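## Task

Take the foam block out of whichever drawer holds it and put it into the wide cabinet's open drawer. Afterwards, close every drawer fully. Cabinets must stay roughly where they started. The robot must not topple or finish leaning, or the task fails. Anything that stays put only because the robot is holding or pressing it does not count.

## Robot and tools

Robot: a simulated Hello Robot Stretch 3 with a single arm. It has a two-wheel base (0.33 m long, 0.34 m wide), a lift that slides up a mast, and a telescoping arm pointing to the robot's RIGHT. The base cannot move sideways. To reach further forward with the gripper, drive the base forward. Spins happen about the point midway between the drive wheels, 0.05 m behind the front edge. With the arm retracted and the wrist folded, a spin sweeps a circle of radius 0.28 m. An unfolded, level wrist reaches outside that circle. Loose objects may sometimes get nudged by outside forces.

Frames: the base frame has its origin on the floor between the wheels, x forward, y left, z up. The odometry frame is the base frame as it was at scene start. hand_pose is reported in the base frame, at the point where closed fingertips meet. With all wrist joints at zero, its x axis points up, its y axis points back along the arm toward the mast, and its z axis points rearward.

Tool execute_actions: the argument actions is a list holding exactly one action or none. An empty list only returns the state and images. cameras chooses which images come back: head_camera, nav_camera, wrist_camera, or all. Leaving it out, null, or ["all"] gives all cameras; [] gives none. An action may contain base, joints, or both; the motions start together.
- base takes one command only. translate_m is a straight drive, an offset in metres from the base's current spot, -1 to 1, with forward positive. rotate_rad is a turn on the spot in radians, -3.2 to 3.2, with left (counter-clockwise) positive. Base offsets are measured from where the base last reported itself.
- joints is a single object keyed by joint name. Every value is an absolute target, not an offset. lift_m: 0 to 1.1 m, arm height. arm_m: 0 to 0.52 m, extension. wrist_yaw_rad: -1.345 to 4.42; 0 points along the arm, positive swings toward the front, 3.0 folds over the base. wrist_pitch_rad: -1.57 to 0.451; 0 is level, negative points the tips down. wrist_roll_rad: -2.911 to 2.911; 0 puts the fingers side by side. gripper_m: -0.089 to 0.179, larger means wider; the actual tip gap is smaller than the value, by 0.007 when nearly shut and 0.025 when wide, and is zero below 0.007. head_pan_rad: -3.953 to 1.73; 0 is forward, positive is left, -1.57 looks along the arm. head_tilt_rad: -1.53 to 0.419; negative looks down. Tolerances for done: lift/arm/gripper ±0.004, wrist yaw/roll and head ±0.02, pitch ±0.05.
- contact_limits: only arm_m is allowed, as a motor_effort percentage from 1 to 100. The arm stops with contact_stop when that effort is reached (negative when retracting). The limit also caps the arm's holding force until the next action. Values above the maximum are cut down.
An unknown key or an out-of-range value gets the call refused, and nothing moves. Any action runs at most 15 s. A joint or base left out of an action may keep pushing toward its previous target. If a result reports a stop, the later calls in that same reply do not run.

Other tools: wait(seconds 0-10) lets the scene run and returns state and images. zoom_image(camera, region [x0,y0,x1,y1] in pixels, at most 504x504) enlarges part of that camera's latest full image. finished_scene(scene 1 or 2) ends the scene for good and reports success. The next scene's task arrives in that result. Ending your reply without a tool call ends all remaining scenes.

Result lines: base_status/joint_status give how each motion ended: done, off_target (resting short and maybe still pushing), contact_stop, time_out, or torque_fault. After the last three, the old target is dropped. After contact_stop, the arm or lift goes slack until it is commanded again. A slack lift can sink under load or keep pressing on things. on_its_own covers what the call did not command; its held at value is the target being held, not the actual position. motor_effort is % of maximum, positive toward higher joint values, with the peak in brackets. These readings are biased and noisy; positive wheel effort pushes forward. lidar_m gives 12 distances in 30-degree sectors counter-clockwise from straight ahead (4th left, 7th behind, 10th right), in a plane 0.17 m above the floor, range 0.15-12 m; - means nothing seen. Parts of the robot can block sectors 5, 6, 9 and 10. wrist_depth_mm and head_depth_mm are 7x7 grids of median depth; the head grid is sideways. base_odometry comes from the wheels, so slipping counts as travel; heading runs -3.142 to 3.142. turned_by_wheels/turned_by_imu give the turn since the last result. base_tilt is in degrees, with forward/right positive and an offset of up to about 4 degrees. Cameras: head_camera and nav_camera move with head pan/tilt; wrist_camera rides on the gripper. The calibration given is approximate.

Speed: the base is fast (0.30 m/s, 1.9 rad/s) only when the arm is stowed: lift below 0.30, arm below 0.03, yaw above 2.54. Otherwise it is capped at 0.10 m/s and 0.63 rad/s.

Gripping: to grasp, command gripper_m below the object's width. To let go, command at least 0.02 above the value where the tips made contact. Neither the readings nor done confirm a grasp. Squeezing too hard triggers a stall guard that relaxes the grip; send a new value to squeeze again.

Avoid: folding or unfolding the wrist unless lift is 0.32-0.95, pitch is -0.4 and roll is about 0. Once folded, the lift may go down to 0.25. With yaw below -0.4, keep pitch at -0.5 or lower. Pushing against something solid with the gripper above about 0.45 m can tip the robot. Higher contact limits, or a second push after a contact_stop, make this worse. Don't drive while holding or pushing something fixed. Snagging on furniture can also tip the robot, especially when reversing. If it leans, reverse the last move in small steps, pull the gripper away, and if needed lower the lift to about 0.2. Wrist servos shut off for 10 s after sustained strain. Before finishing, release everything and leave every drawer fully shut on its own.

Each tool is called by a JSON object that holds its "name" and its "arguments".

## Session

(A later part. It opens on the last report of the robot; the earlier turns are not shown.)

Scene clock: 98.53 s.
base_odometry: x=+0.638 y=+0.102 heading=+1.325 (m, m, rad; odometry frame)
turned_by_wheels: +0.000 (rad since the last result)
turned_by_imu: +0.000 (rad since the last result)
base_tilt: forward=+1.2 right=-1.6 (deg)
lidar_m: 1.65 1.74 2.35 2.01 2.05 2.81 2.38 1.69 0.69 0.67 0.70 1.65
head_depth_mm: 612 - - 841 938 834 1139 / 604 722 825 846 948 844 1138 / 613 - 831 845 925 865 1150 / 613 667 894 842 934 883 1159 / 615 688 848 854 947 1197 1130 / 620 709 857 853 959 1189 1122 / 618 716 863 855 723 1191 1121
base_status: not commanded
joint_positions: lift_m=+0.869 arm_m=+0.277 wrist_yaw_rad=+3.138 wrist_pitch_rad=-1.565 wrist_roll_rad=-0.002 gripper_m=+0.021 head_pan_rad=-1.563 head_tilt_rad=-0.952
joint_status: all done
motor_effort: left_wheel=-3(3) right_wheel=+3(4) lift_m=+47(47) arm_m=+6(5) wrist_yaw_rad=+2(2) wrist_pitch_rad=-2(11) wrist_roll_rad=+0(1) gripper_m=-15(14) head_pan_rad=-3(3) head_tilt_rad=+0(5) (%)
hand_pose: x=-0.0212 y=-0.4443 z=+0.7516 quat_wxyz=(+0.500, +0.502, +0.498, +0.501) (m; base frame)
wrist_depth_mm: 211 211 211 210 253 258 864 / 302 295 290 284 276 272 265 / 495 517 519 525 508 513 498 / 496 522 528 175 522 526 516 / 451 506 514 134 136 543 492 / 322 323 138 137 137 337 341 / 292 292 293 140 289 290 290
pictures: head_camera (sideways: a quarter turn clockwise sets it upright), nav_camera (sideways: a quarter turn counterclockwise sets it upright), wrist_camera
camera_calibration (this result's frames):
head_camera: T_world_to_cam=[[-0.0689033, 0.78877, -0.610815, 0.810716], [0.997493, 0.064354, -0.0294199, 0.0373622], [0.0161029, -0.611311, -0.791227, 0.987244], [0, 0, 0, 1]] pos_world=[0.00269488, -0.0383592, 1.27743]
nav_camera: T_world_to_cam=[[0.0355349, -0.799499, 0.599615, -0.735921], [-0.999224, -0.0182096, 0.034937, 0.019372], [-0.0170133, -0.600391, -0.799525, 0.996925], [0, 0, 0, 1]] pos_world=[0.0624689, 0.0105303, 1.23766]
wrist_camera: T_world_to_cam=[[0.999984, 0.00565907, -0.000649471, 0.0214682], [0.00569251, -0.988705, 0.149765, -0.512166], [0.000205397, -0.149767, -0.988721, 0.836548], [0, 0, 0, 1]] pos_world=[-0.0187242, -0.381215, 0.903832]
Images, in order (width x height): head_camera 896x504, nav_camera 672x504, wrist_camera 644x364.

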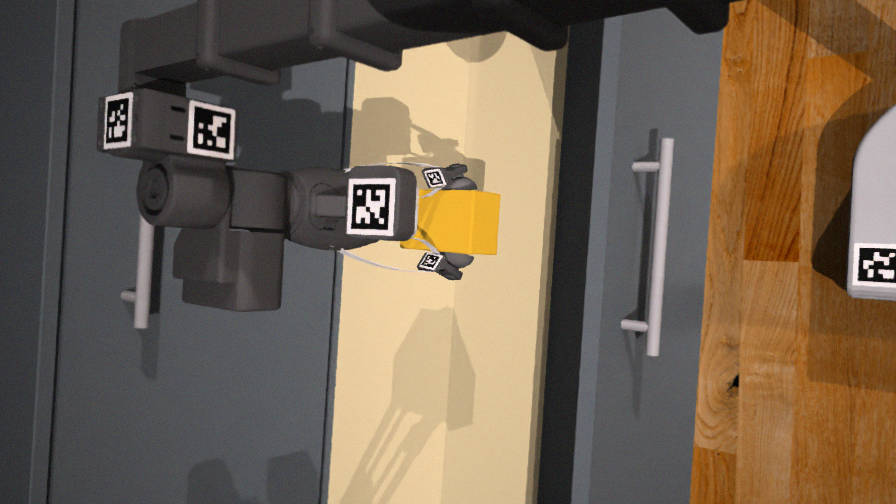

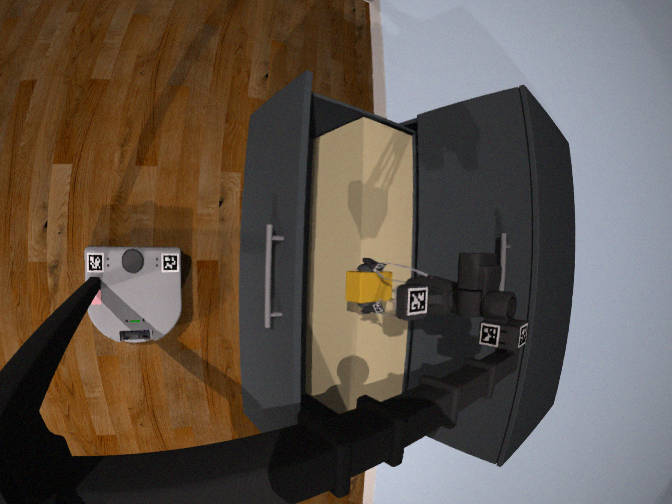

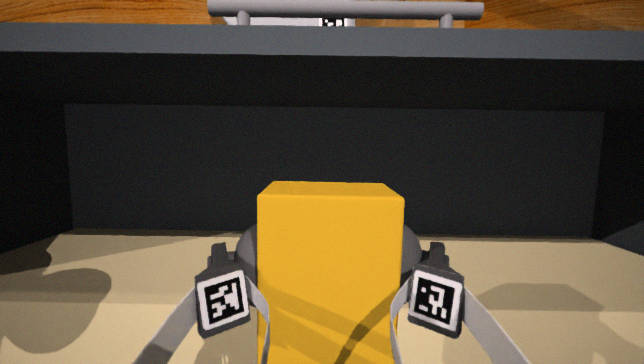

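{"name": "execute_actions", "arguments": {"actions": [{"joints": {"arm_m": 0.285, "lift_m": 0.537, "head_tilt_rad": -1.05, "head_pan_rad": -1.7}}]}}

Scene clock: 103.50 s.
base_odometry: x=+0.638 y=+0.102 heading=+1.325 (m, m, rad; odometry frame)
turned_by_wheels: +0.000 (rad since the last result)
turned_by_imu: +0.000 (rad since the last result)
base_tilt: forward=+1.2 right=-1.5 (deg)
lidar_m: 1.65 1.73 2.36 2.01 2.05 2.81 2.38 1.69 0.69 0.67 0.70 1.65
head_depth_mm: 641 764 885 951 767 1241 1125 / 636 756 868 937 750 1250 - / 634 751 865 924 733 1229 - / 614 745 860 977 718 1232 - / 609 736 860 946 704 1229 1117 / 604 733 855 886 732 1223 1114 / 615 727 853 880 727 1197 1113
base_status: not commanded
joint_positions: lift_m=+0.538 arm_m=+0.285 wrist_yaw_rad=+3.138 wrist_pitch_rad=-1.566 wrist_roll_rad=-0.002 gripper_m=+0.021 head_pan_rad=-1.693 head_tilt_rad=-1.037
joint_status: all done
motor_effort: left_wheel=-4(3) right_wheel=+4(4) lift_m=+13(42) arm_m=+6(6) wrist_yaw_rad=+2(2) wrist_pitch_rad=-2(2) wrist_roll_rad=+0(0) gripper_m=-15(15) head_pan_rad=-3(17) head_tilt_rad=-4(12) (%)
hand_pose: x=-0.0212 y=-0.4524 z=+0.4201 quat_wxyz=(+0.500, +0.501, +0.498, +0.501) (m; base frame)
wrist_depth_mm: 179 178 179 177 177 177 174 / 180 180 182 181 181 180 181 / 185 185 184 184 184 183 184 / 188 188 188 174 186 187 187 / 192 192 191 134 135 190 189 / 196 195 137 137 137 194 195 / 200 198 200 140 197 197 198
pictures: head_camera (sideways: a quarter turn clockwise sets it upright), nav_camera (sideways: a quarter turn counterclockwise sets it upright), wrist_camera
camera_calibration (this result's frames):
head_camera: T_world_to_cam=[[0.0396425, 0.839717, -0.541575, 0.719847], [0.997719, -0.0628996, -0.0244948, 0.0309461], [-0.0546336, -0.539369, -0.840295, 1.05147], [0, 0, 0, 1]] pos_world=[-0.00196659, -0.0353928, 1.27415]
nav_camera: T_world_to_cam=[[-0.0739977, -0.84506, 0.529527, -0.643942], [-0.993545, 0.10825, 0.0339121, 0.0206755], [-0.0859788, -0.523599, -0.847615, 1.05986], [0, 0, 0, 1]] pos_world=[0.0640176, 0.00853549, 1.23864]
wrist_camera: T_world_to_cam=[[0.999984, 0.00565898, -0.000652017, 0.0212998], [0.00569275, -0.988665, 0.150027, -0.470581], [0.000204375, -0.150029, -0.988682, 0.507369], [0, 0, 0, 1]] pos_world=[-0.0187243, -0.389248, 0.57224]
Images, in order (width x height): head_camera 896x504, nav_camera 672x504, wrist_camera 644x364.

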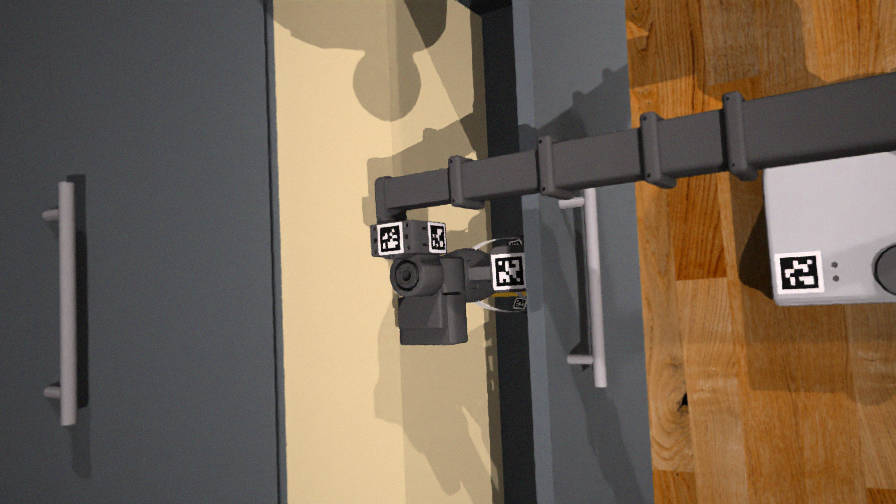

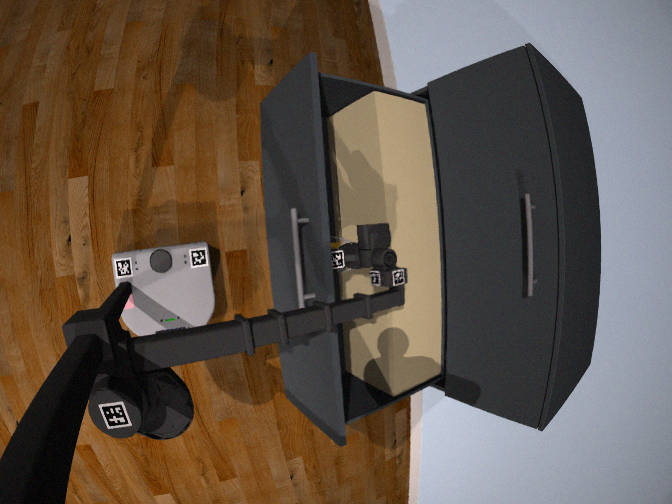

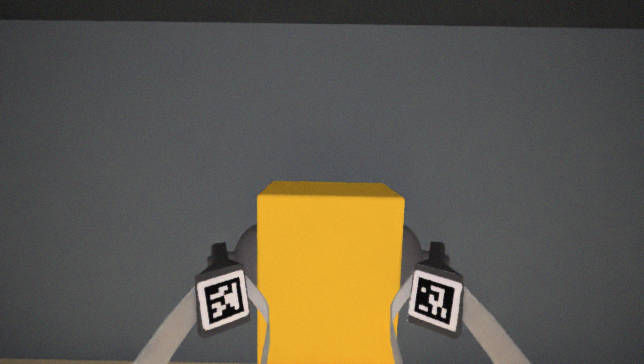

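{"name": "execute_actions", "arguments": {"actions": [{"joints": {"lift_m": 0.531}}], "cameras": ["wrist_camera"]}}

Scene clock: 104.37 s.
base_odometry: x=+0.638 y=+0.102 heading=+1.325 (m, m, rad; odometry frame)
turned_by_wheels: +0.000 (rad since the last result)
turned_by_imu: +0.000 (rad since the last result)
base_tilt: forward=+1.2 right=-1.6 (deg)
lidar_m: 1.64 1.73 2.36 2.02 2.05 2.81 2.38 1.69 0.69 0.67 0.70 1.65
head_depth_mm: 642 766 888 956 764 1237 1128 / 636 758 871 937 751 1235 - / 630 754 865 923 711 1225 - / 612 749 862 963 716 1227 - / 609 739 861 936 705 1224 1122 / 604 733 858 890 730 1228 1120 / 616 727 854 877 726 1208 1113
base_status: not commanded
joint_positions: lift_m=+0.532 arm_m=+0.285 wrist_yaw_rad=+3.138 wrist_pitch_rad=-1.566 wrist_roll_rad=-0.002 gripper_m=+0.021 head_pan_rad=-1.693 head_tilt_rad=-1.037
joint_status: all done
motor_effort: left_wheel=-4(3) right_wheel=+4(4) lift_m=+13(14) arm_m=+6(6) wrist_yaw_rad=+2(2) wrist_pitch_rad=-2(2) wrist_roll_rad=+0(0) gripper_m=-15(15) head_pan_rad=-3(3) head_tilt_rad=-5(5) (%)
hand_pose: x=-0.0212 y=-0.4524 z=+0.4140 quat_wxyz=(+0.500, +0.501, +0.498, +0.501) (m; base frame)
wrist_depth_mm: 173 173 172 172 172 171 171 / 175 177 175 176 175 175 174 / 178 179 177 178 177 177 178 / 183 181 181 174 181 181 181 / 186 186 184 134 135 183 184 / 189 188 137 137 137 188 187 / 193 192 192 140 192 191 191
pictures: wrist_camera
camera_calibration (this result's frames):
wrist_camera: T_world_to_cam=[[0.999984, 0.00565869, -0.000652371, 0.021296], [0.00569251, -0.98866, 0.150064, -0.469703], [0.000204191, -0.150065, -0.988676, 0.501416], [0, 0, 0, 1]] pos_world=[-0.0187243, -0.389252, 0.566237]
Images, in order (width x height): wrist_camera 644x364.

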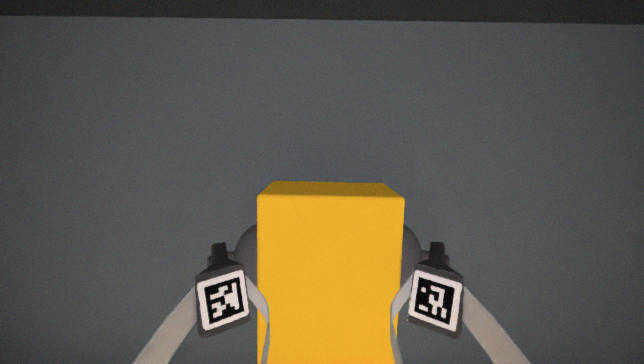

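Block is about 1–2 mm above the floor. Release.

{"name": "execute_actions", "arguments": {"actions": [{"joints": {"gripper_m": 0.11}}], "cameras": ["wrist_camera"]}}

Scene clock: 105.83 s.
base_odometry: x=+0.638 y=+0.102 heading=+1.325 (m, m, rad; odometry frame)
turned_by_wheels: +0.000 (rad since the last result)
turned_by_imu: +0.000 (rad since the last result)
base_tilt: forward=+1.1 right=-1.6 (deg)
lidar_m: 1.65 1.74 2.35 2.01 2.05 2.81 2.38 1.68 0.69 0.67 0.70 1.65
head_depth_mm: 642 762 888 953 768 1235 1126 / 636 758 866 937 749 1239 - / 633 751 863 917 706 1231 - / 613 748 862 - 702 1226 - / 608 739 858 915 706 1225 1125 / 605 734 854 890 734 1226 1119 / 615 728 854 876 726 1205 1117
base_status: not commanded
joint_positions: lift_m=+0.532 arm_m=+0.285 wrist_yaw_rad=+3.138 wrist_pitch_rad=-1.566 wrist_roll_rad=-0.002 gripper_m=+0.110 head_pan_rad=-1.693 head_tilt_rad=-1.037
joint_status: all done
motor_effort: left_wheel=-4(3) right_wheel=+4(4) lift_m=+13(13) arm_m=+6(6) wrist_yaw_rad=+1(2) wrist_pitch_rad=-2(2) wrist_roll_rad=+1(0) gripper_m=+0(81) head_pan_rad=-3(3) head_tilt_rad=-4(4) (%)
hand_pose: x=-0.0212 y=-0.4524 z=+0.4140 quat_wxyz=(+0.500, +0.501, +0.498, +0.501) (m; base frame)
wrist_depth_mm: 172 173 171 173 172 171 171 / 176 176 175 175 176 174 175 / 179 179 179 179 177 177 178 / 182 182 181 173 180 181 182 / 186 186 184 139 183 185 184 / 190 188 190 141 187 187 187 / 194 194 192 144 191 192 192
pictures: wrist_camera
camera_calibration (this result's frames):
wrist_camera: T_world_to_cam=[[0.999984, 0.00565878, -0.000652372, 0.0212961], [0.0056926, -0.98866, 0.150064, -0.469703], [0.000204204, -0.150065, -0.988676, 0.501416], [0, 0, 0, 1]] pos_world=[-0.0187243, -0.389252, 0.566237]
Images, in order (width x height): wrist_camera 644x364.

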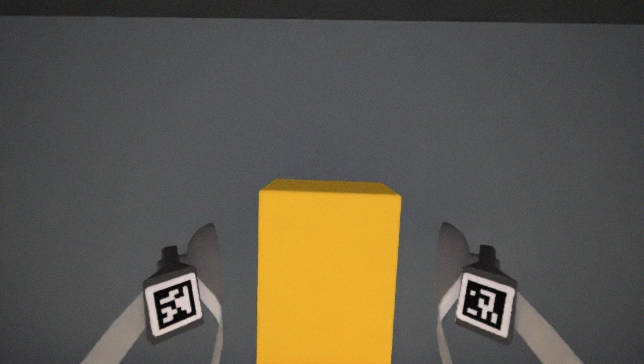

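{"name": "execute_actions", "arguments": {"actions": [{"joints": {"lift_m": 0.835}}], "cameras": ["wrist_camera"]}}

{"name": "execute_actions", "arguments": {"actions": [{"joints": {"arm_m": 0.02, "wrist_yaw_rad": 2.2, "wrist_pitch_rad": -0.4, "gripper_m": 0.02, "head_pan_rad": -1.57, "head_tilt_rad": -1.1}}], "cameras": ["head_camera", "nav_camera"]}}

Scene clock: 110.83 s.
base_odometry: x=+0.638 y=+0.102 heading=+1.325 (m, m, rad; odometry frame)
turned_by_wheels: +0.000 (rad since the last result)
turned_by_imu: +0.000 (rad since the last result)
base_tilt: forward=+1.1 right=-1.5 (deg)
lidar_m: 1.64 1.74 2.35 2.01 2.05 2.80 2.38 1.69 0.69 0.67 0.70 1.65
head_depth_mm: 641 765 895 - - - 1109 / 631 - - 935 754 1230 1154 / 605 781 864 922 733 1231 - / 602 - 847 913 722 1230 - / 609 - 859 917 708 1223 1122 / 604 732 857 890 735 1223 1113 / 616 728 853 875 724 1213 1114
base_status: not commanded
joint_positions: lift_m=+0.834 arm_m=+0.285 wrist_yaw_rad=+3.138 wrist_pitch_rad=-1.566 wrist_roll_rad=-0.002 gripper_m=+0.110 head_pan_rad=-1.693 head_tilt_rad=-1.037
joint_status: all done
motor_effort: left_wheel=-3(4) right_wheel=+4(4) lift_m=+47(51) arm_m=+6(6) wrist_yaw_rad=+2(2) wrist_pitch_rad=-2(2) wrist_roll_rad=+0(0) gripper_m=+1(0) head_pan_rad=-3(3) head_tilt_rad=-4(5) (%)
hand_pose: x=-0.0212 y=-0.4524 z=+0.7166 quat_wxyz=(+0.500, +0.501, +0.498, +0.501) (m; base frame)
wrist_depth_mm: 186 185 181 180 180 176 174 / 345 340 329 324 317 309 302 / 487 484 477 476 482 476 475 / 475 492 497 488 488 486 487 / 454 480 495 451 488 496 468 / 303 316 310 315 317 345 325 / 257 255 255 256 254 255 251
pictures: wrist_camera
camera_calibration (this result's frames):
wrist_camera: T_world_to_cam=[[0.999984, 0.00565881, -0.000652863, 0.021494], [0.00569269, -0.988652, 0.150114, -0.515158], [0.000204015, -0.150116, -0.988668, 0.800551], [0, 0, 0, 1]] pos_world=[-0.0187243, -0.389259, 0.868826]
Images, in order (width x height): wrist_camera 644x364.

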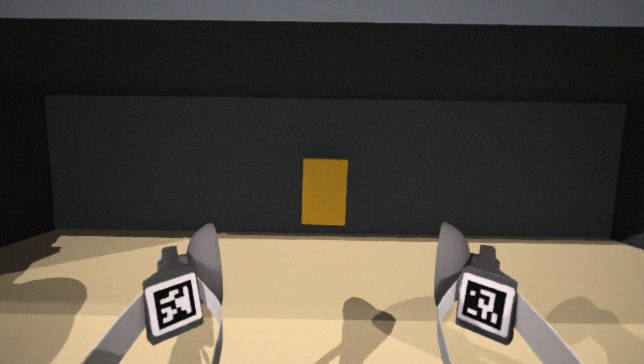

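Scene clock: 114.00 s.
base_odometry: x=+0.638 y=+0.102 heading=+1.325 (m, m, rad; odometry frame)
turned_by_wheels: +0.000 (rad since the last result)
turned_by_imu: +0.000 (rad since the last result)
base_tilt: forward=+1.1 right=-1.6 (deg)
lidar_m: 1.65 1.73 2.35 2.01 2.05 2.81 2.38 1.68 0.69 0.67 0.70 1.65
head_depth_mm: 636 758 842 - - 1230 1122 / 638 765 841 - 895 1226 - / 642 770 838 - 1283 1233 - / 645 773 837 - - 1215 - / 649 778 834 934 688 1180 1114 / 654 784 845 918 788 1178 1112 / 654 792 844 928 871 1208 1115
base_status: not commanded
joint_positions: lift_m=+0.834 arm_m=+0.020 wrist_yaw_rad=+2.202 wrist_pitch_rad=-0.419 wrist_roll_rad=-0.002 gripper_m=+0.020 head_pan_rad=-1.577 head_tilt_rad=-1.086
joint_status: all done
motor_effort: left_wheel=-3(3) right_wheel=+4(4) lift_m=+47(47) arm_m=-6(10) wrist_yaw_rad=-4(7) wrist_pitch_rad=+11(11) wrist_roll_rad=+1(1) gripper_m=+0(81) head_pan_rad=+4(14) head_tilt_rad=-4(8) (%)
hand_pose: x=+0.1597 y=-0.0331 z=+0.8467 quat_wxyz=(+0.445, +0.683, -0.181, +0.551) (m; base frame)
wrist_depth_mm: - - - - - - - / - - - - - - - / - - - - - - - / - - - - - - - / - - - - - - - / - - - - - - - / - - - - - - -
pictures: head_camera (sideways: a quarter turn clockwise sets it upright), nav_camera (sideways: a quarter turn counterclockwise sets it upright)
camera_calibration (this result's frames):
head_camera: T_world_to_cam=[[-0.0576498, 0.864536, -0.499253, 0.665309], [0.998301, 0.0541357, -0.0215314, 0.027083], [0.00841271, -0.499647, -0.866188, 1.08474], [0, 0, 0, 1]] pos_world=[0.00219233, -0.0346642, 1.27233]
nav_camera: T_world_to_cam=[[0.0241475, -0.873208, 0.486748, -0.588815], [-0.999407, -0.00913143, 0.0331989, 0.0216419], [-0.0245449, -0.487261, -0.872911, 1.09237], [0, 0, 0, 1]] pos_world=[0.0626595, 0.0183062, 1.23942]
Images, in order (width x height): head_camera 896x504, nav_camera 672x504.

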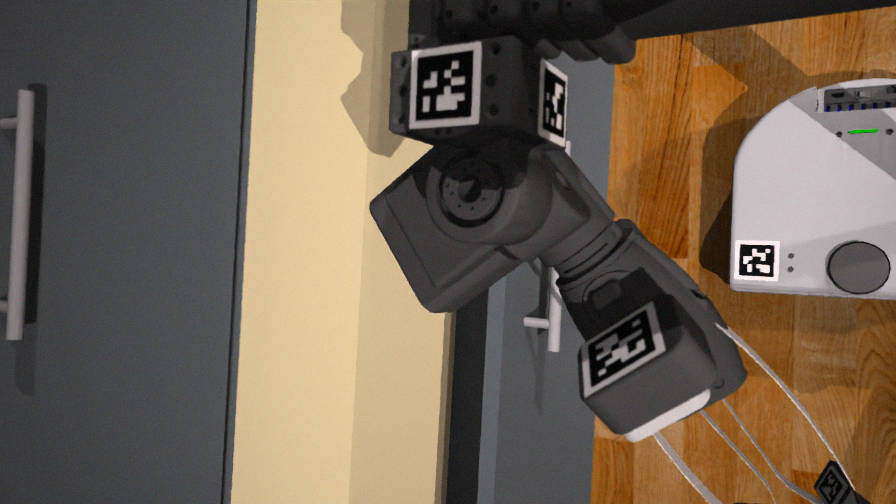

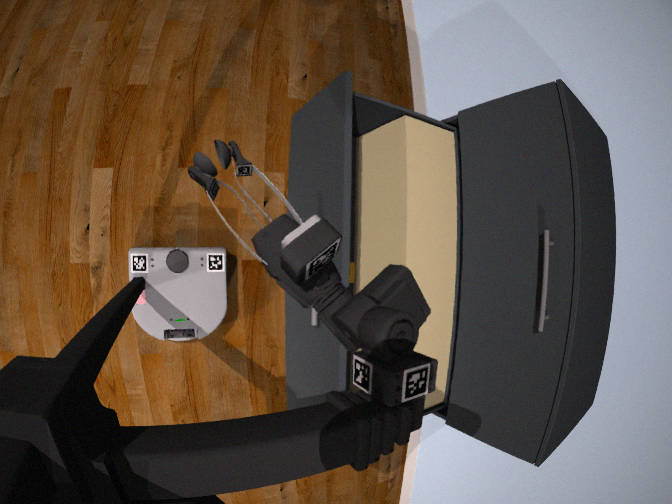

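{"name": "execute_actions", "arguments": {"actions": [{"joints": {"lift_m": 0.375, "head_tilt_rad": -1.0}}], "cameras": ["head_camera", "nav_camera"]}}

Scene clock: 119.17 s.
base_odometry: x=+0.638 y=+0.102 heading=+1.325 (m, m, rad; odometry frame)
turned_by_wheels: +0.000 (rad since the last result)
turned_by_imu: +0.000 (rad since the last result)
base_tilt: forward=+1.2 right=-1.6 (deg)
lidar_m: 1.65 1.73 2.35 2.02 2.05 2.81 2.38 1.69 0.69 0.67 0.70 1.65
head_depth_mm: 605 709 862 843 749 1209 1132 / 605 715 862 846 760 1208 1148 / 604 720 860 849 685 1226 - / 604 723 872 857 737 910 - / 605 729 870 868 701 1215 1126 / 621 733 869 874 760 1216 1113 / 624 737 865 885 765 1208 1116
base_status: not commanded
joint_positions: lift_m=+0.376 arm_m=+0.020 wrist_yaw_rad=+2.202 wrist_pitch_rad=-0.418 wrist_roll_rad=-0.002 gripper_m=+0.020 head_pan_rad=-1.577 head_tilt_rad=-1.001
joint_status: all done
motor_effort: left_wheel=-3(3) right_wheel=+3(4) lift_m=+13(40) arm_m=-6(5) wrist_yaw_rad=-4(4) wrist_pitch_rad=+11(11) wrist_roll_rad=+1(0) gripper_m=+0(0) head_pan_rad=+4(4) head_tilt_rad=+0(8) (%)
hand_pose: x=+0.1598 y=-0.0330 z=+0.3883 quat_wxyz=(+0.445, +0.683, -0.181, +0.551) (m; base frame)
wrist_depth_mm: - - - - - - - / - - - - - - - / - - - - - - - / 997 938 975 991 985 983 980 / 785 778 760 829 775 789 768 / 627 637 642 660 654 650 647 / 545 550 548 553 539 554 548
pictures: head_camera (sideways: a quarter turn clockwise sets it upright), nav_camera (sideways: a quarter turn counterclockwise sets it upright)
camera_calibration (this result's frames):
head_camera: T_world_to_cam=[[-0.0579252, 0.818978, -0.570894, 0.758638], [0.998289, 0.0520876, -0.0265679, 0.0336427], [0.00797796, -0.571456, -0.820594, 1.02547], [0, 0, 0, 1]] pos_world=[0.0021779, -0.0370464, 1.27549]
nav_camera: T_world_to_cam=[[0.0244166, -0.828681, 0.559189, -0.683184], [-0.99939, -0.00625457, 0.0343689, 0.020115], [-0.0249833, -0.559686, -0.828328, 1.03442], [0, 0, 0, 1]] pos_world=[0.062627, 0.0129345, 1.23818]
Images, in order (width x height): head_camera 896x504, nav_camera 672x504.

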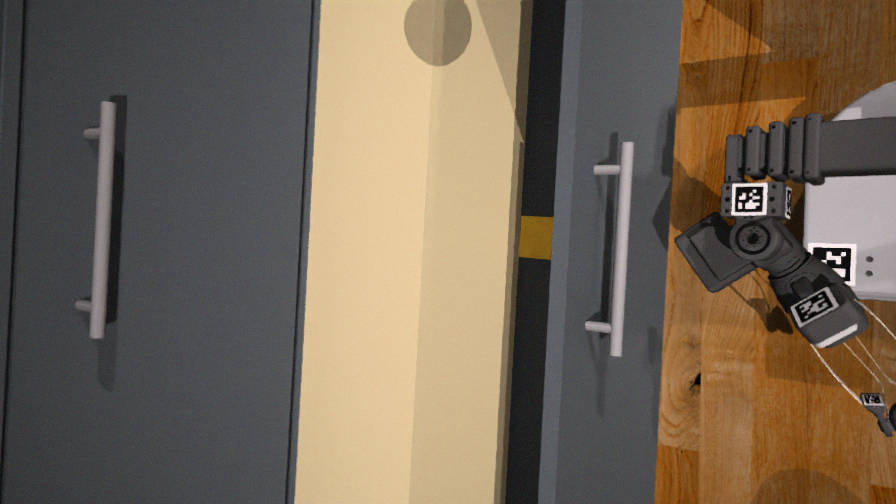

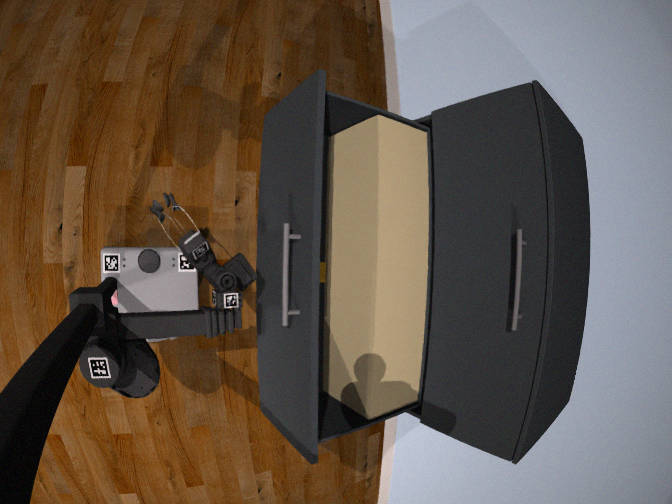

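{"name": "execute_actions", "arguments": {"actions": [{"joints": {"arm_m": 0.42, "head_tilt_rad": -0.9}, "contact_limits": {"arm_m": 24}}], "cameras": ["head_camera", "nav_camera"]}}

Scene clock: 124.03 s.
base_odometry: x=+0.638 y=+0.102 heading=+1.326 (m, m, rad; odometry frame)
turned_by_wheels: +0.000 (rad since the last result)
turned_by_imu: -0.002 (rad since the last result)
base_tilt: forward=+1.1 right=-1.6 (deg)
lidar_m: 1.65 1.73 2.36 2.01 2.05 2.80 2.38 1.69 0.69 0.67 0.70 1.65
head_depth_mm: 669 666 784 873 920 742 1152 / 663 669 793 865 927 753 1149 / 659 658 796 865 935 743 1130 / 654 663 801 863 934 689 1106 / 649 667 805 856 955 784 1173 / 644 684 809 856 925 793 1137 / 637 685 816 866 930 807 1135
base_status: not commanded
joint_positions: lift_m=+0.376 arm_m=+0.077 wrist_yaw_rad=+2.201 wrist_pitch_rad=-0.418 wrist_roll_rad=-0.001 gripper_m=+0.020 head_pan_rad=-1.576 head_tilt_rad=-0.898
joint_status: arm_m contact_stop (moved +0.056 of +0.400); the others done
on_its_own: arm_m is slack since a contact_stop, until your next command for it (your +0.420 is given up)
motor_effort: left_wheel=+0(11) right_wheel=+1(12) lift_m=+16(17) arm_m=+0(24) wrist_yaw_rad=-2(10) wrist_pitch_rad=+10(12) wrist_roll_rad=+0(0) gripper_m=+0(0) head_pan_rad=+3(3) head_tilt_rad=-1(9) (%)
contact_limits: arm_m 24 (drawing in: default 30, maximum 50; extending or still: default 42, maximum 68)
hand_pose: x=+0.1600 y=-0.0894 z=+0.3883 quat_wxyz=(+0.445, +0.683, -0.182, +0.551) (m; base frame)
wrist_depth_mm: - - - - - - - / - - - - - - - / - - - - - - - / 975 981 962 - 990 - 970 / 774 778 774 815 796 788 760 / 651 651 644 651 647 643 645 / 547 558 544 551 535 538 549
pictures: head_camera (sideways: a quarter turn clockwise sets it upright), nav_camera (sideways: a quarter turn counterclockwise sets it upright)
camera_calibration (this result's frames):
head_camera: T_world_to_cam=[[-0.0588013, 0.755883, -0.652061, 0.864395], [0.998238, 0.0497, -0.0324055, 0.0412468], [0.00791265, -0.652818, -0.757474, 0.943405], [0, 0, 0, 1]] pos_world=[0.00218859, -0.0395603, 1.27958]
nav_camera: T_world_to_cam=[[0.0252929, -0.766759, 0.641436, -0.790347], [-0.999366, -0.00330837, 0.0354519, 0.0187001], [-0.025061, -0.641926, -0.766357, 0.953847], [0, 0, 0, 1]] pos_world=[0.0625828, 0.00635511, 1.23728]
Images, in order (width x height): head_camera 896x504, nav_camera 672x504.

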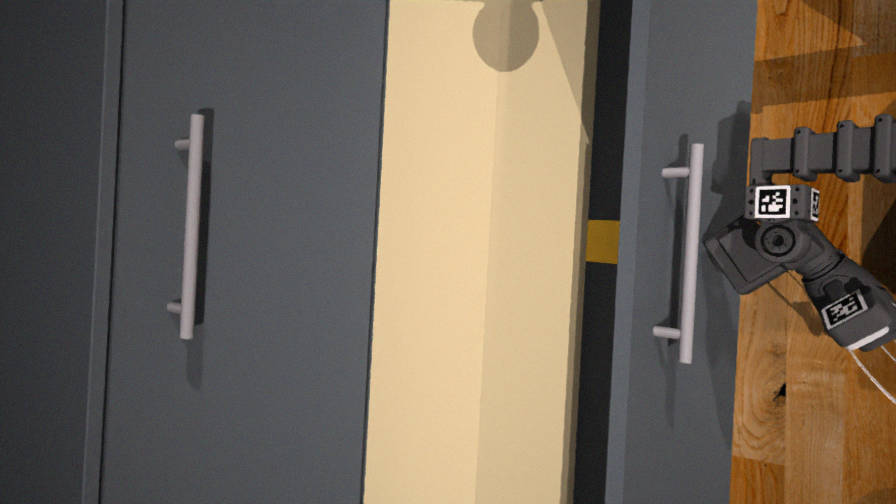

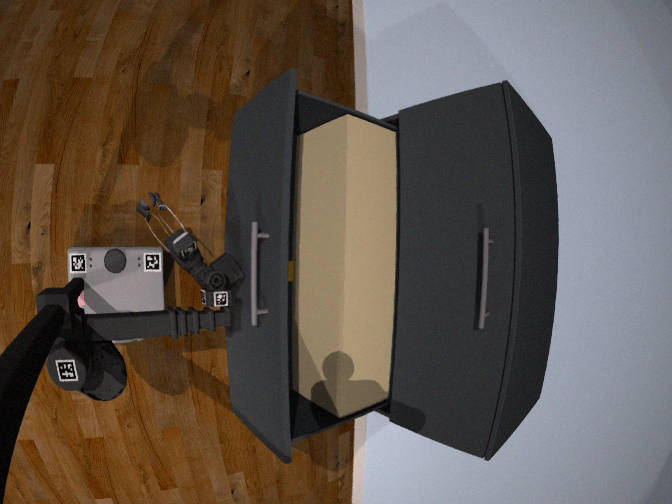

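{"name": "execute_actions", "arguments": {"actions": [{"joints": {"lift_m": 0.30}}], "cameras": []}}

{"name": "execute_actions", "arguments": {"actions": [{"joints": {"arm_m": 0.40}, "contact_limits": {"arm_m": 33}}], "cameras": ["head_camera", "nav_camera"]}}

Scene clock: 126.10 s.
base_odometry: x=+0.638 y=+0.102 heading=+1.326 (m, m, rad; odometry frame)
turned_by_wheels: +0.000 (rad since the last result)
turned_by_imu: +0.000 (rad since the last result)
base_tilt: forward=+1.1 right=-1.6 (deg)
lidar_m: 1.64 1.74 2.35 2.01 2.05 2.81 2.38 1.69 0.69 0.67 0.70 1.65
head_depth_mm: 669 667 789 873 923 743 1154 / 663 668 792 868 931 751 1154 / 659 657 797 865 935 762 - / 655 659 805 861 932 693 1106 / 648 664 807 856 951 784 1160 / 642 685 812 856 921 793 1141 / 636 689 818 867 934 804 1136
base_status: not commanded
joint_positions: lift_m=+0.301 arm_m=+0.077 wrist_yaw_rad=+2.201 wrist_pitch_rad=-0.418 wrist_roll_rad=-0.001 gripper_m=+0.020 head_pan_rad=-1.576 head_tilt_rad=-0.898
joint_status: all done
on_its_own: arm_m is slack since a contact_stop, until your next command for it (your +0.420 is given up)
motor_effort: left_wheel=+0(0) right_wheel=+1(2) lift_m=+13(10) arm_m=+0(0) wrist_yaw_rad=-3(3) wrist_pitch_rad=+10(10) wrist_roll_rad=+0(0) gripper_m=+0(0) head_pan_rad=+3(3) head_tilt_rad=-1(0) (%)
hand_pose: x=+0.1600 y=-0.0894 z=+0.3134 quat_wxyz=(+0.445, +0.683, -0.182, +0.551) (m; base frame)
wrist_depth_mm: - - - - - - - / - - - - - - - / - - - - - - - / 841 829 831 815 858 850 842 / 673 676 667 706 666 673 676 / 546 550 553 546 566 553 549 / 473 465 463 470 451 471 466
pictures: none
No camera images: the call's "cameras" was empty. Leave "cameras" out to get every camera's image.

Scene clock: 129.70 s.
base_odometry: x=+0.638 y=+0.102 heading=+1.325 (m, m, rad; odometry frame)
turned_by_wheels: +0.000 (rad since the last result)
turned_by_imu: +0.000 (rad since the last result)
base_tilt: forward=+1.1 right=-1.5 (deg)
lidar_m: 1.64 1.73 2.35 2.01 2.05 2.80 2.39 1.69 0.69 0.67 0.70 1.65
head_depth_mm: 670 665 786 927 1236 1301 1158 / 663 667 791 937 1249 1294 1149 / 659 659 796 884 1263 1294 1140 / 654 660 802 888 1355 1288 1141 / 647 667 806 926 1224 1280 1134 / 642 684 812 927 1301 1278 1139 / 638 687 817 941 1317 1278 1132
base_status: not commanded
joint_positions: lift_m=+0.301 arm_m=+0.399 wrist_yaw_rad=+2.194 wrist_pitch_rad=-0.418 wrist_roll_rad=-0.001 gripper_m=+0.020 head_pan_rad=-1.576 head_tilt_rad=-0.898
joint_status: all done
motor_effort: left_wheel=-3(5) right_wheel=+7(11) lift_m=+14(14) arm_m=+10(29) wrist_yaw_rad=+7(9) wrist_pitch_rad=+10(11) wrist_roll_rad=+1(0) gripper_m=+0(0) head_pan_rad=+3(3) head_tilt_rad=-1(1) (%)
contact_limits: arm_m 33 (drawing in: default 30, maximum 50; extending or still: default 42, maximum 68)
hand_pose: x=+0.1609 y=-0.4134 z=+0.3133 quat_wxyz=(+0.447, +0.682, -0.184, +0.549) (m; base frame)
wrist_depth_mm: - - - - - - - / - - - - - - - / - - - - - - - / 838 860 828 852 837 824 855 / 663 662 659 702 656 649 657 / 552 538 557 547 559 553 546 / 472 465 461 468 459 465 471
pictures: head_camera (sideways: a quarter turn clockwise sets it upright), nav_camera (sideways: a quarter turn counterclockwise sets it upright)
camera_calibration (this result's frames):
head_camera: T_world_to_cam=[[-0.0588012, 0.755881, -0.652063, 0.864398], [0.998238, 0.0496998, -0.0324056, 0.041247], [0.00791256, -0.652819, -0.757472, 0.943403], [0, 0, 0, 1]] pos_world=[0.00218858, -0.0395603, 1.27958]
nav_camera: T_world_to_cam=[[0.0252928, -0.766758, 0.641438, -0.79035], [-0.999366, -0.00330817, 0.0354519, 0.0187001], [-0.025061, -0.641928, -0.766355, 0.953845], [0, 0, 0, 1]] pos_world=[0.0625828, 0.00635496, 1.23728]
Images, in order (width x height): head_camera 896x504, nav_camera 672x504.

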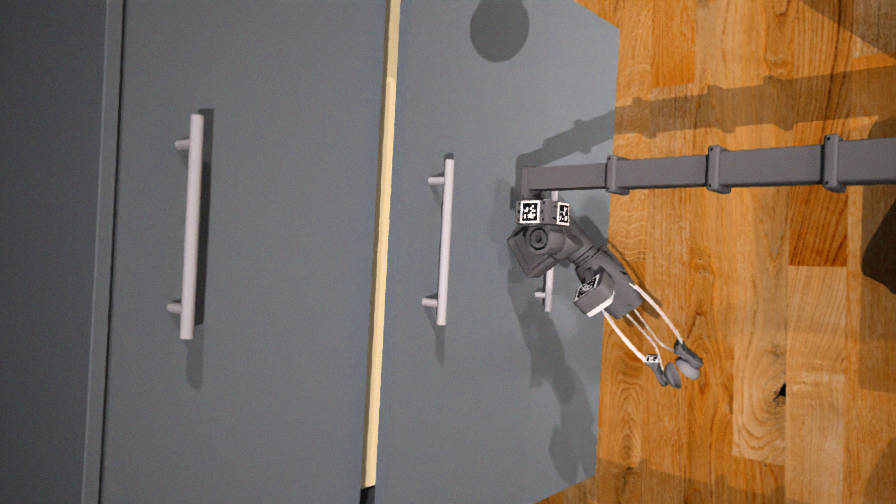

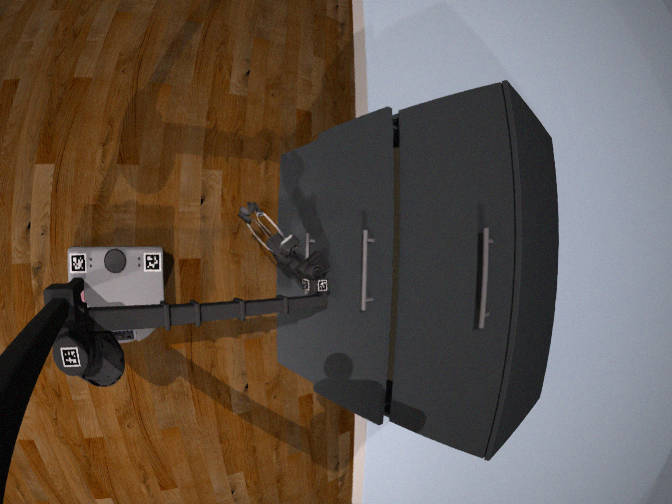

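{"name": "zoom_image", "arguments": {"camera": "head_camera", "region": [320, 380, 480, 504]}}

Region (320, 380, 480, 504) of head_camera's 896x504 image, scaled by 3.150, with more detail than that image has; it fills the top 391 rows of this view, and the rest is white.

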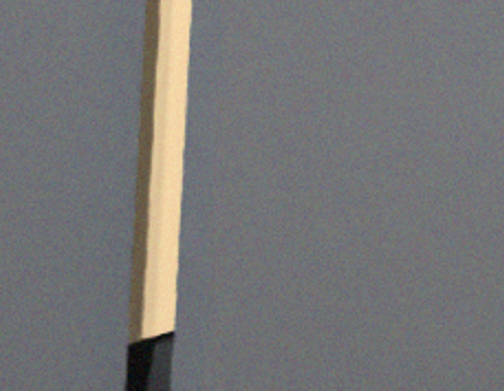

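{"name": "execute_actions", "arguments": {"actions": [{"joints": {"arm_m": 0.443}, "contact_limits": {"arm_m": 33}}], "cameras": ["head_camera", "nav_camera"]}}

Scene clock: 132.67 s.
base_odometry: x=+0.638 y=+0.102 heading=+1.325 (m, m, rad; odometry frame)
turned_by_wheels: +0.000 (rad since the last result)
turned_by_imu: +0.000 (rad since the last result)
base_tilt: forward=+1.2 right=-1.7 (deg)
lidar_m: 1.64 1.73 2.35 2.01 2.05 2.81 2.38 1.69 0.69 0.67 0.70 1.65
head_depth_mm: 669 666 789 962 1243 1301 1152 / 663 668 794 970 1248 1290 1152 / 659 659 796 971 1249 1298 1145 / 654 665 802 983 1384 1286 1144 / 650 665 808 993 1258 1282 1140 / 644 683 815 996 1306 1276 1138 / 638 689 819 1007 1314 1271 1137
base_status: not commanded
joint_positions: lift_m=+0.301 arm_m=+0.441 wrist_yaw_rad=+2.196 wrist_pitch_rad=-0.418 wrist_roll_rad=-0.001 gripper_m=+0.020 head_pan_rad=-1.576 head_tilt_rad=-0.898
joint_status: all done
on_its_own: arm_m is at rest, and its effort (+26) is outside its rest range (-14 to +14)
motor_effort: left_wheel=-3(7) right_wheel=+6(11) lift_m=+14(14) arm_m=+26(27) wrist_yaw_rad=+3(7) wrist_pitch_rad=+10(10) wrist_roll_rad=+0(0) gripper_m=+0(0) head_pan_rad=+3(3) head_tilt_rad=-1(1) (%)
contact_limits: arm_m 33 (drawing in: default 30, maximum 50; extending or still: default 42, maximum 68)
hand_pose: x=+0.1606 y=-0.4549 z=+0.3133 quat_wxyz=(+0.446, +0.682, -0.184, +0.550) (m; base frame)
wrist_depth_mm: - - - - - - - / - - - - - - - / - - - - - - - / 838 850 816 850 839 862 843 / 658 669 686 690 660 651 654 / 550 562 554 540 560 549 551 / 468 464 473 470 454 471 466
pictures: head_camera (sideways: a quarter turn clockwise sets it upright), nav_camera (sideways: a quarter turn counterclockwise sets it upright)
camera_calibration (this result's frames):
head_camera: T_world_to_cam=[[-0.0588013, 0.755875, -0.652071, 0.864408], [0.998238, 0.0496995, -0.0324062, 0.0412478], [0.00791252, -0.652827, -0.757465, 0.943394], [0, 0, 0, 1]] pos_world=[0.00218858, -0.0395606, 1.27958]
nav_camera: T_world_to_cam=[[0.0252928, -0.766751, 0.641446, -0.79036], [-0.999366, -0.0033078, 0.035452, 0.0187], [-0.0250611, -0.641936, -0.766349, 0.953837], [0, 0, 0, 1]] pos_world=[0.0625828, 0.00635428, 1.23728]
Images, in order (width x height): head_camera 896x504, nav_camera 672x504.

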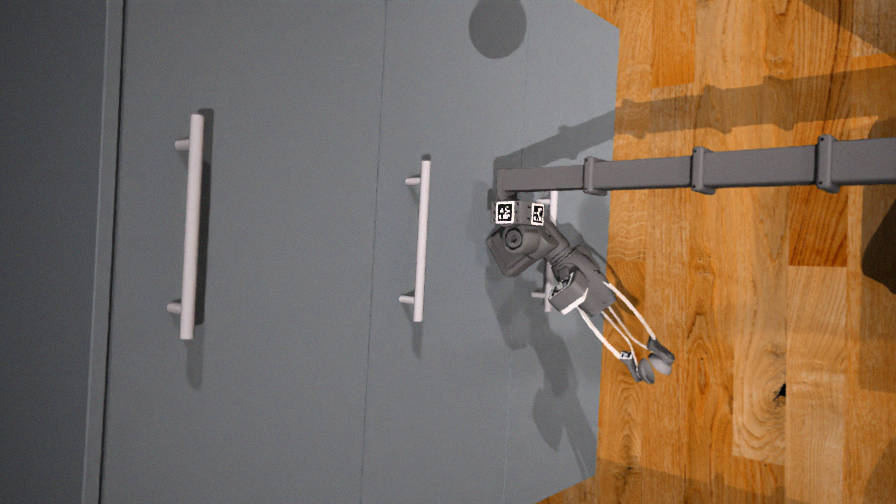

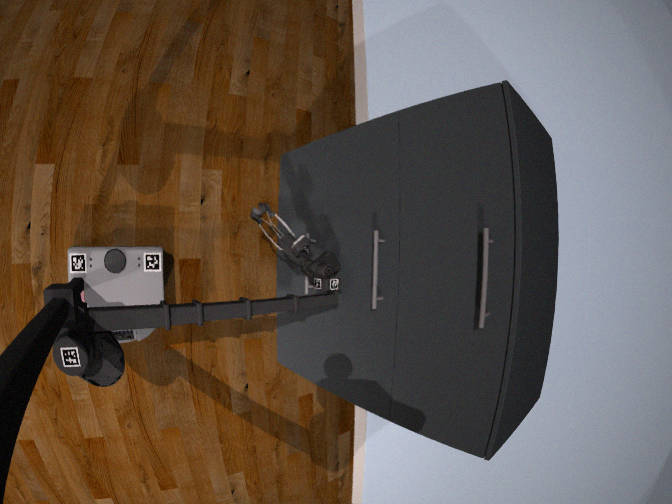

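{"name": "execute_actions", "arguments": {"actions": [{"joints": {"arm_m": 0.39}}], "cameras": ["head_camera"]}}

{"name": "zoom_image", "arguments": {"camera": "head_camera", "region": [300, 380, 620, 504]}}

{"name": "zoom_image", "arguments": {"camera": "head_camera", "region": [330, 0, 650, 140]}}

Scene clock: 134.50 s.
base_odometry: x=+0.638 y=+0.102 heading=+1.326 (m, m, rad; odometry frame)
turned_by_wheels: +0.000 (rad since the last result)
turned_by_imu: +0.000 (rad since the last result)
base_tilt: forward=+1.1 right=-1.6 (deg)
lidar_m: 1.64 1.73 2.35 2.01 2.05 2.81 2.38 1.69 0.69 0.67 0.70 1.65
head_depth_mm: 668 666 788 962 1238 1297 1153 / 663 667 791 970 1255 1290 1148 / 657 659 795 974 1264 1295 1144 / 654 663 803 989 1328 1283 1142 / 647 664 807 988 1225 1274 1136 / 641 685 812 1002 1297 1264 1140 / 637 688 818 1003 1311 1273 1134
base_status: not commanded
joint_positions: lift_m=+0.301 arm_m=+0.390 wrist_yaw_rad=+2.198 wrist_pitch_rad=-0.418 wrist_roll_rad=-0.001 gripper_m=+0.020 head_pan_rad=-1.576 head_tilt_rad=-0.898
joint_status: all done
motor_effort: left_wheel=-1(3) right_wheel=+2(6) lift_m=+14(14) arm_m=-5(28) wrist_yaw_rad=+2(3) wrist_pitch_rad=+10(10) wrist_roll_rad=+1(0) gripper_m=+0(0) head_pan_rad=+3(3) head_tilt_rad=-1(1) (%)
hand_pose: x=+0.1604 y=-0.4038 z=+0.3133 quat_wxyz=(+0.446, +0.682, -0.183, +0.550) (m; base frame)
wrist_depth_mm: - - - - - - - / - - - - - - - / - - - - - - - / 852 823 850 848 837 826 863 / 668 661 663 695 649 670 651 / 552 553 548 546 560 559 543 / 468 464 462 468 454 476 470
pictures: head_camera (sideways: a quarter turn clockwise sets it upright)
camera_calibration (this result's frames):
head_camera: T_world_to_cam=[[-0.0588014, 0.755875, -0.652071, 0.864408], [0.998238, 0.0496996, -0.0324062, 0.0412478], [0.0079126, -0.652827, -0.757465, 0.943394], [0, 0, 0, 1]] pos_world=[0.00218858, -0.0395606, 1.27958]
Images, in order (width x height): head_camera 896x504.

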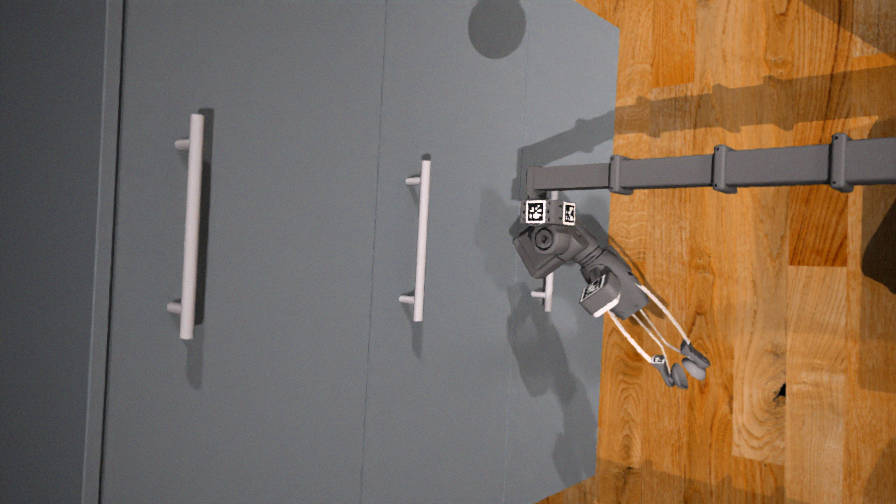

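Region (300, 380, 620, 504) of head_camera's 896x504 image, scaled by 1.575, with more detail than that image has; it fills the top 195 rows of this view, and the rest is white.

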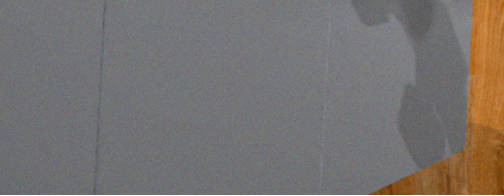

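Region (330, 0, 650, 140) of head_camera's 896x504 image, scaled by 1.575, with more detail than that image has; it fills the top 220 rows of this view, and the rest is white.

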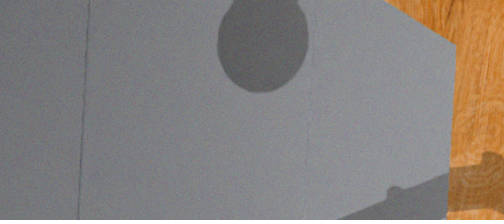

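{"name": "execute_actions", "arguments": {"actions": [{"joints": {"head_pan_rad": -2.95, "head_tilt_rad": -0.42}}], "cameras": ["head_camera", "nav_camera"]}}

Scene clock: 135.97 s.
base_odometry: x=+0.638 y=+0.102 heading=+1.326 (m, m, rad; odometry frame)
turned_by_wheels: +0.000 (rad since the last result)
turned_by_imu: +0.000 (rad since the last result)
base_tilt: forward=+1.2 right=-1.6 (deg)
lidar_m: 1.65 1.73 2.35 2.01 2.05 2.81 2.38 1.69 0.69 0.67 0.70 1.65
head_depth_mm: 2613 2799 2985 3156 2430 1824 1467 / 2657 2890 3077 3225 2416 1808 1462 / 2732 2959 2856 2607 2398 1812 1458 / 2807 2975 3086 2721 2366 1789 1441 / 2854 3050 3243 3434 2338 1781 1436 / 2671 2839 3010 3056 2316 1776 1440 / 2164 2242 2346 2459 2316 1751 1417
base_status: not commanded
joint_positions: lift_m=+0.301 arm_m=+0.390 wrist_yaw_rad=+2.198 wrist_pitch_rad=-0.418 wrist_roll_rad=-0.001 gripper_m=+0.020 head_pan_rad=-2.943 head_tilt_rad=-0.429
joint_status: all done
motor_effort: left_wheel=-1(1) right_wheel=+1(1) lift_m=+14(14) arm_m=-5(6) wrist_yaw_rad=+1(1) wrist_pitch_rad=+10(10) wrist_roll_rad=+0(0) gripper_m=+0(0) head_pan_rad=-3(45) head_tilt_rad=+2(20) (%)
hand_pose: x=+0.1604 y=-0.4038 z=+0.3133 quat_wxyz=(+0.446, +0.682, -0.183, +0.550) (m; base frame)
wrist_depth_mm: - - - - - - - / - - - - - - - / - - - - - - - / 839 864 860 824 839 815 855 / 661 664 671 694 667 674 675 / 552 568 549 552 560 535 543 / 472 468 460 466 459 469 472
pictures: head_camera (sideways: a quarter turn clockwise sets it upright), nav_camera (sideways: a quarter turn counterclockwise sets it upright)
camera_calibration (this result's frames):
head_camera: T_world_to_cam=[[0.358688, 0.136417, -0.923436, 1.21564], [0.230893, -0.971489, -0.0538307, 0.0738477], [-0.904451, -0.193907, -0.379959, 0.457842], [0, 0, 0, 1]] pos_world=[-0.0389902, -0.0053132, 1.3005]
nav_camera: T_world_to_cam=[[-0.379675, -0.106524, 0.918967, -1.14968], [-0.189268, 0.981282, 0.0355511, 0.0136072], [-0.905552, -0.160433, -0.39273, 0.473157], [0, 0, 0, 1]] pos_world=[-0.0054589, -0.0599111, 1.24185]
Images, in order (width x height): head_camera 896x504, nav_camera 672x504.

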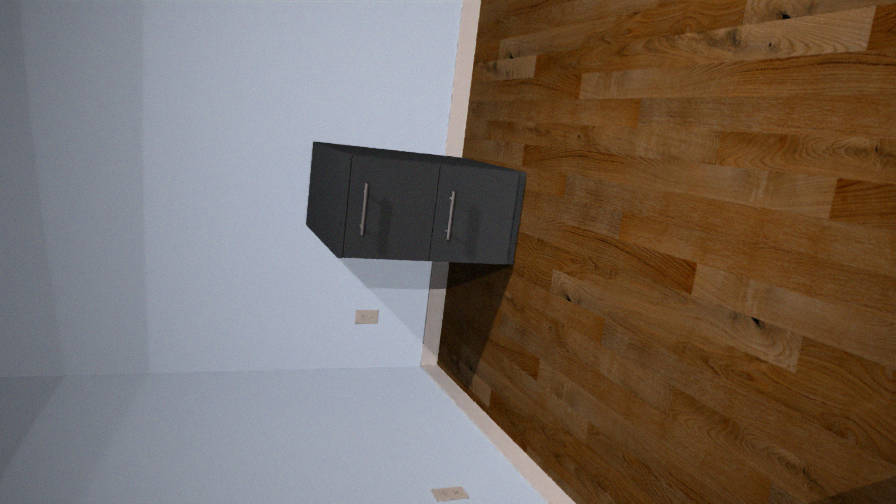

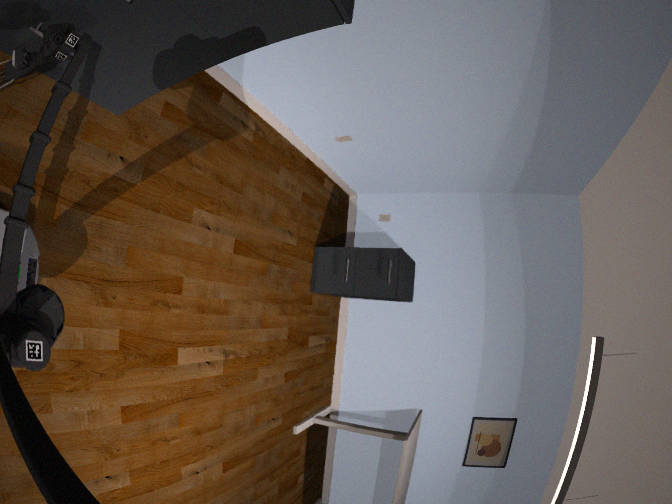

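{"name": "zoom_image", "arguments": {"camera": "head_camera", "region": [295, 130, 535, 280]}}

Region (295, 130, 535, 280) of head_camera's 896x504 image, scaled by 2.100, with more detail than that image has; it fills the top 315 rows of this view, and the rest is white.

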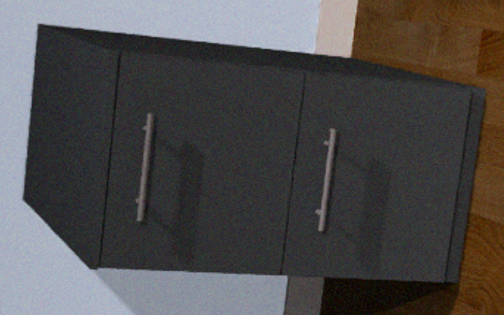

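{"name": "finished_scene", "arguments": {"scene": 1}}

The scene is finished: the task was done.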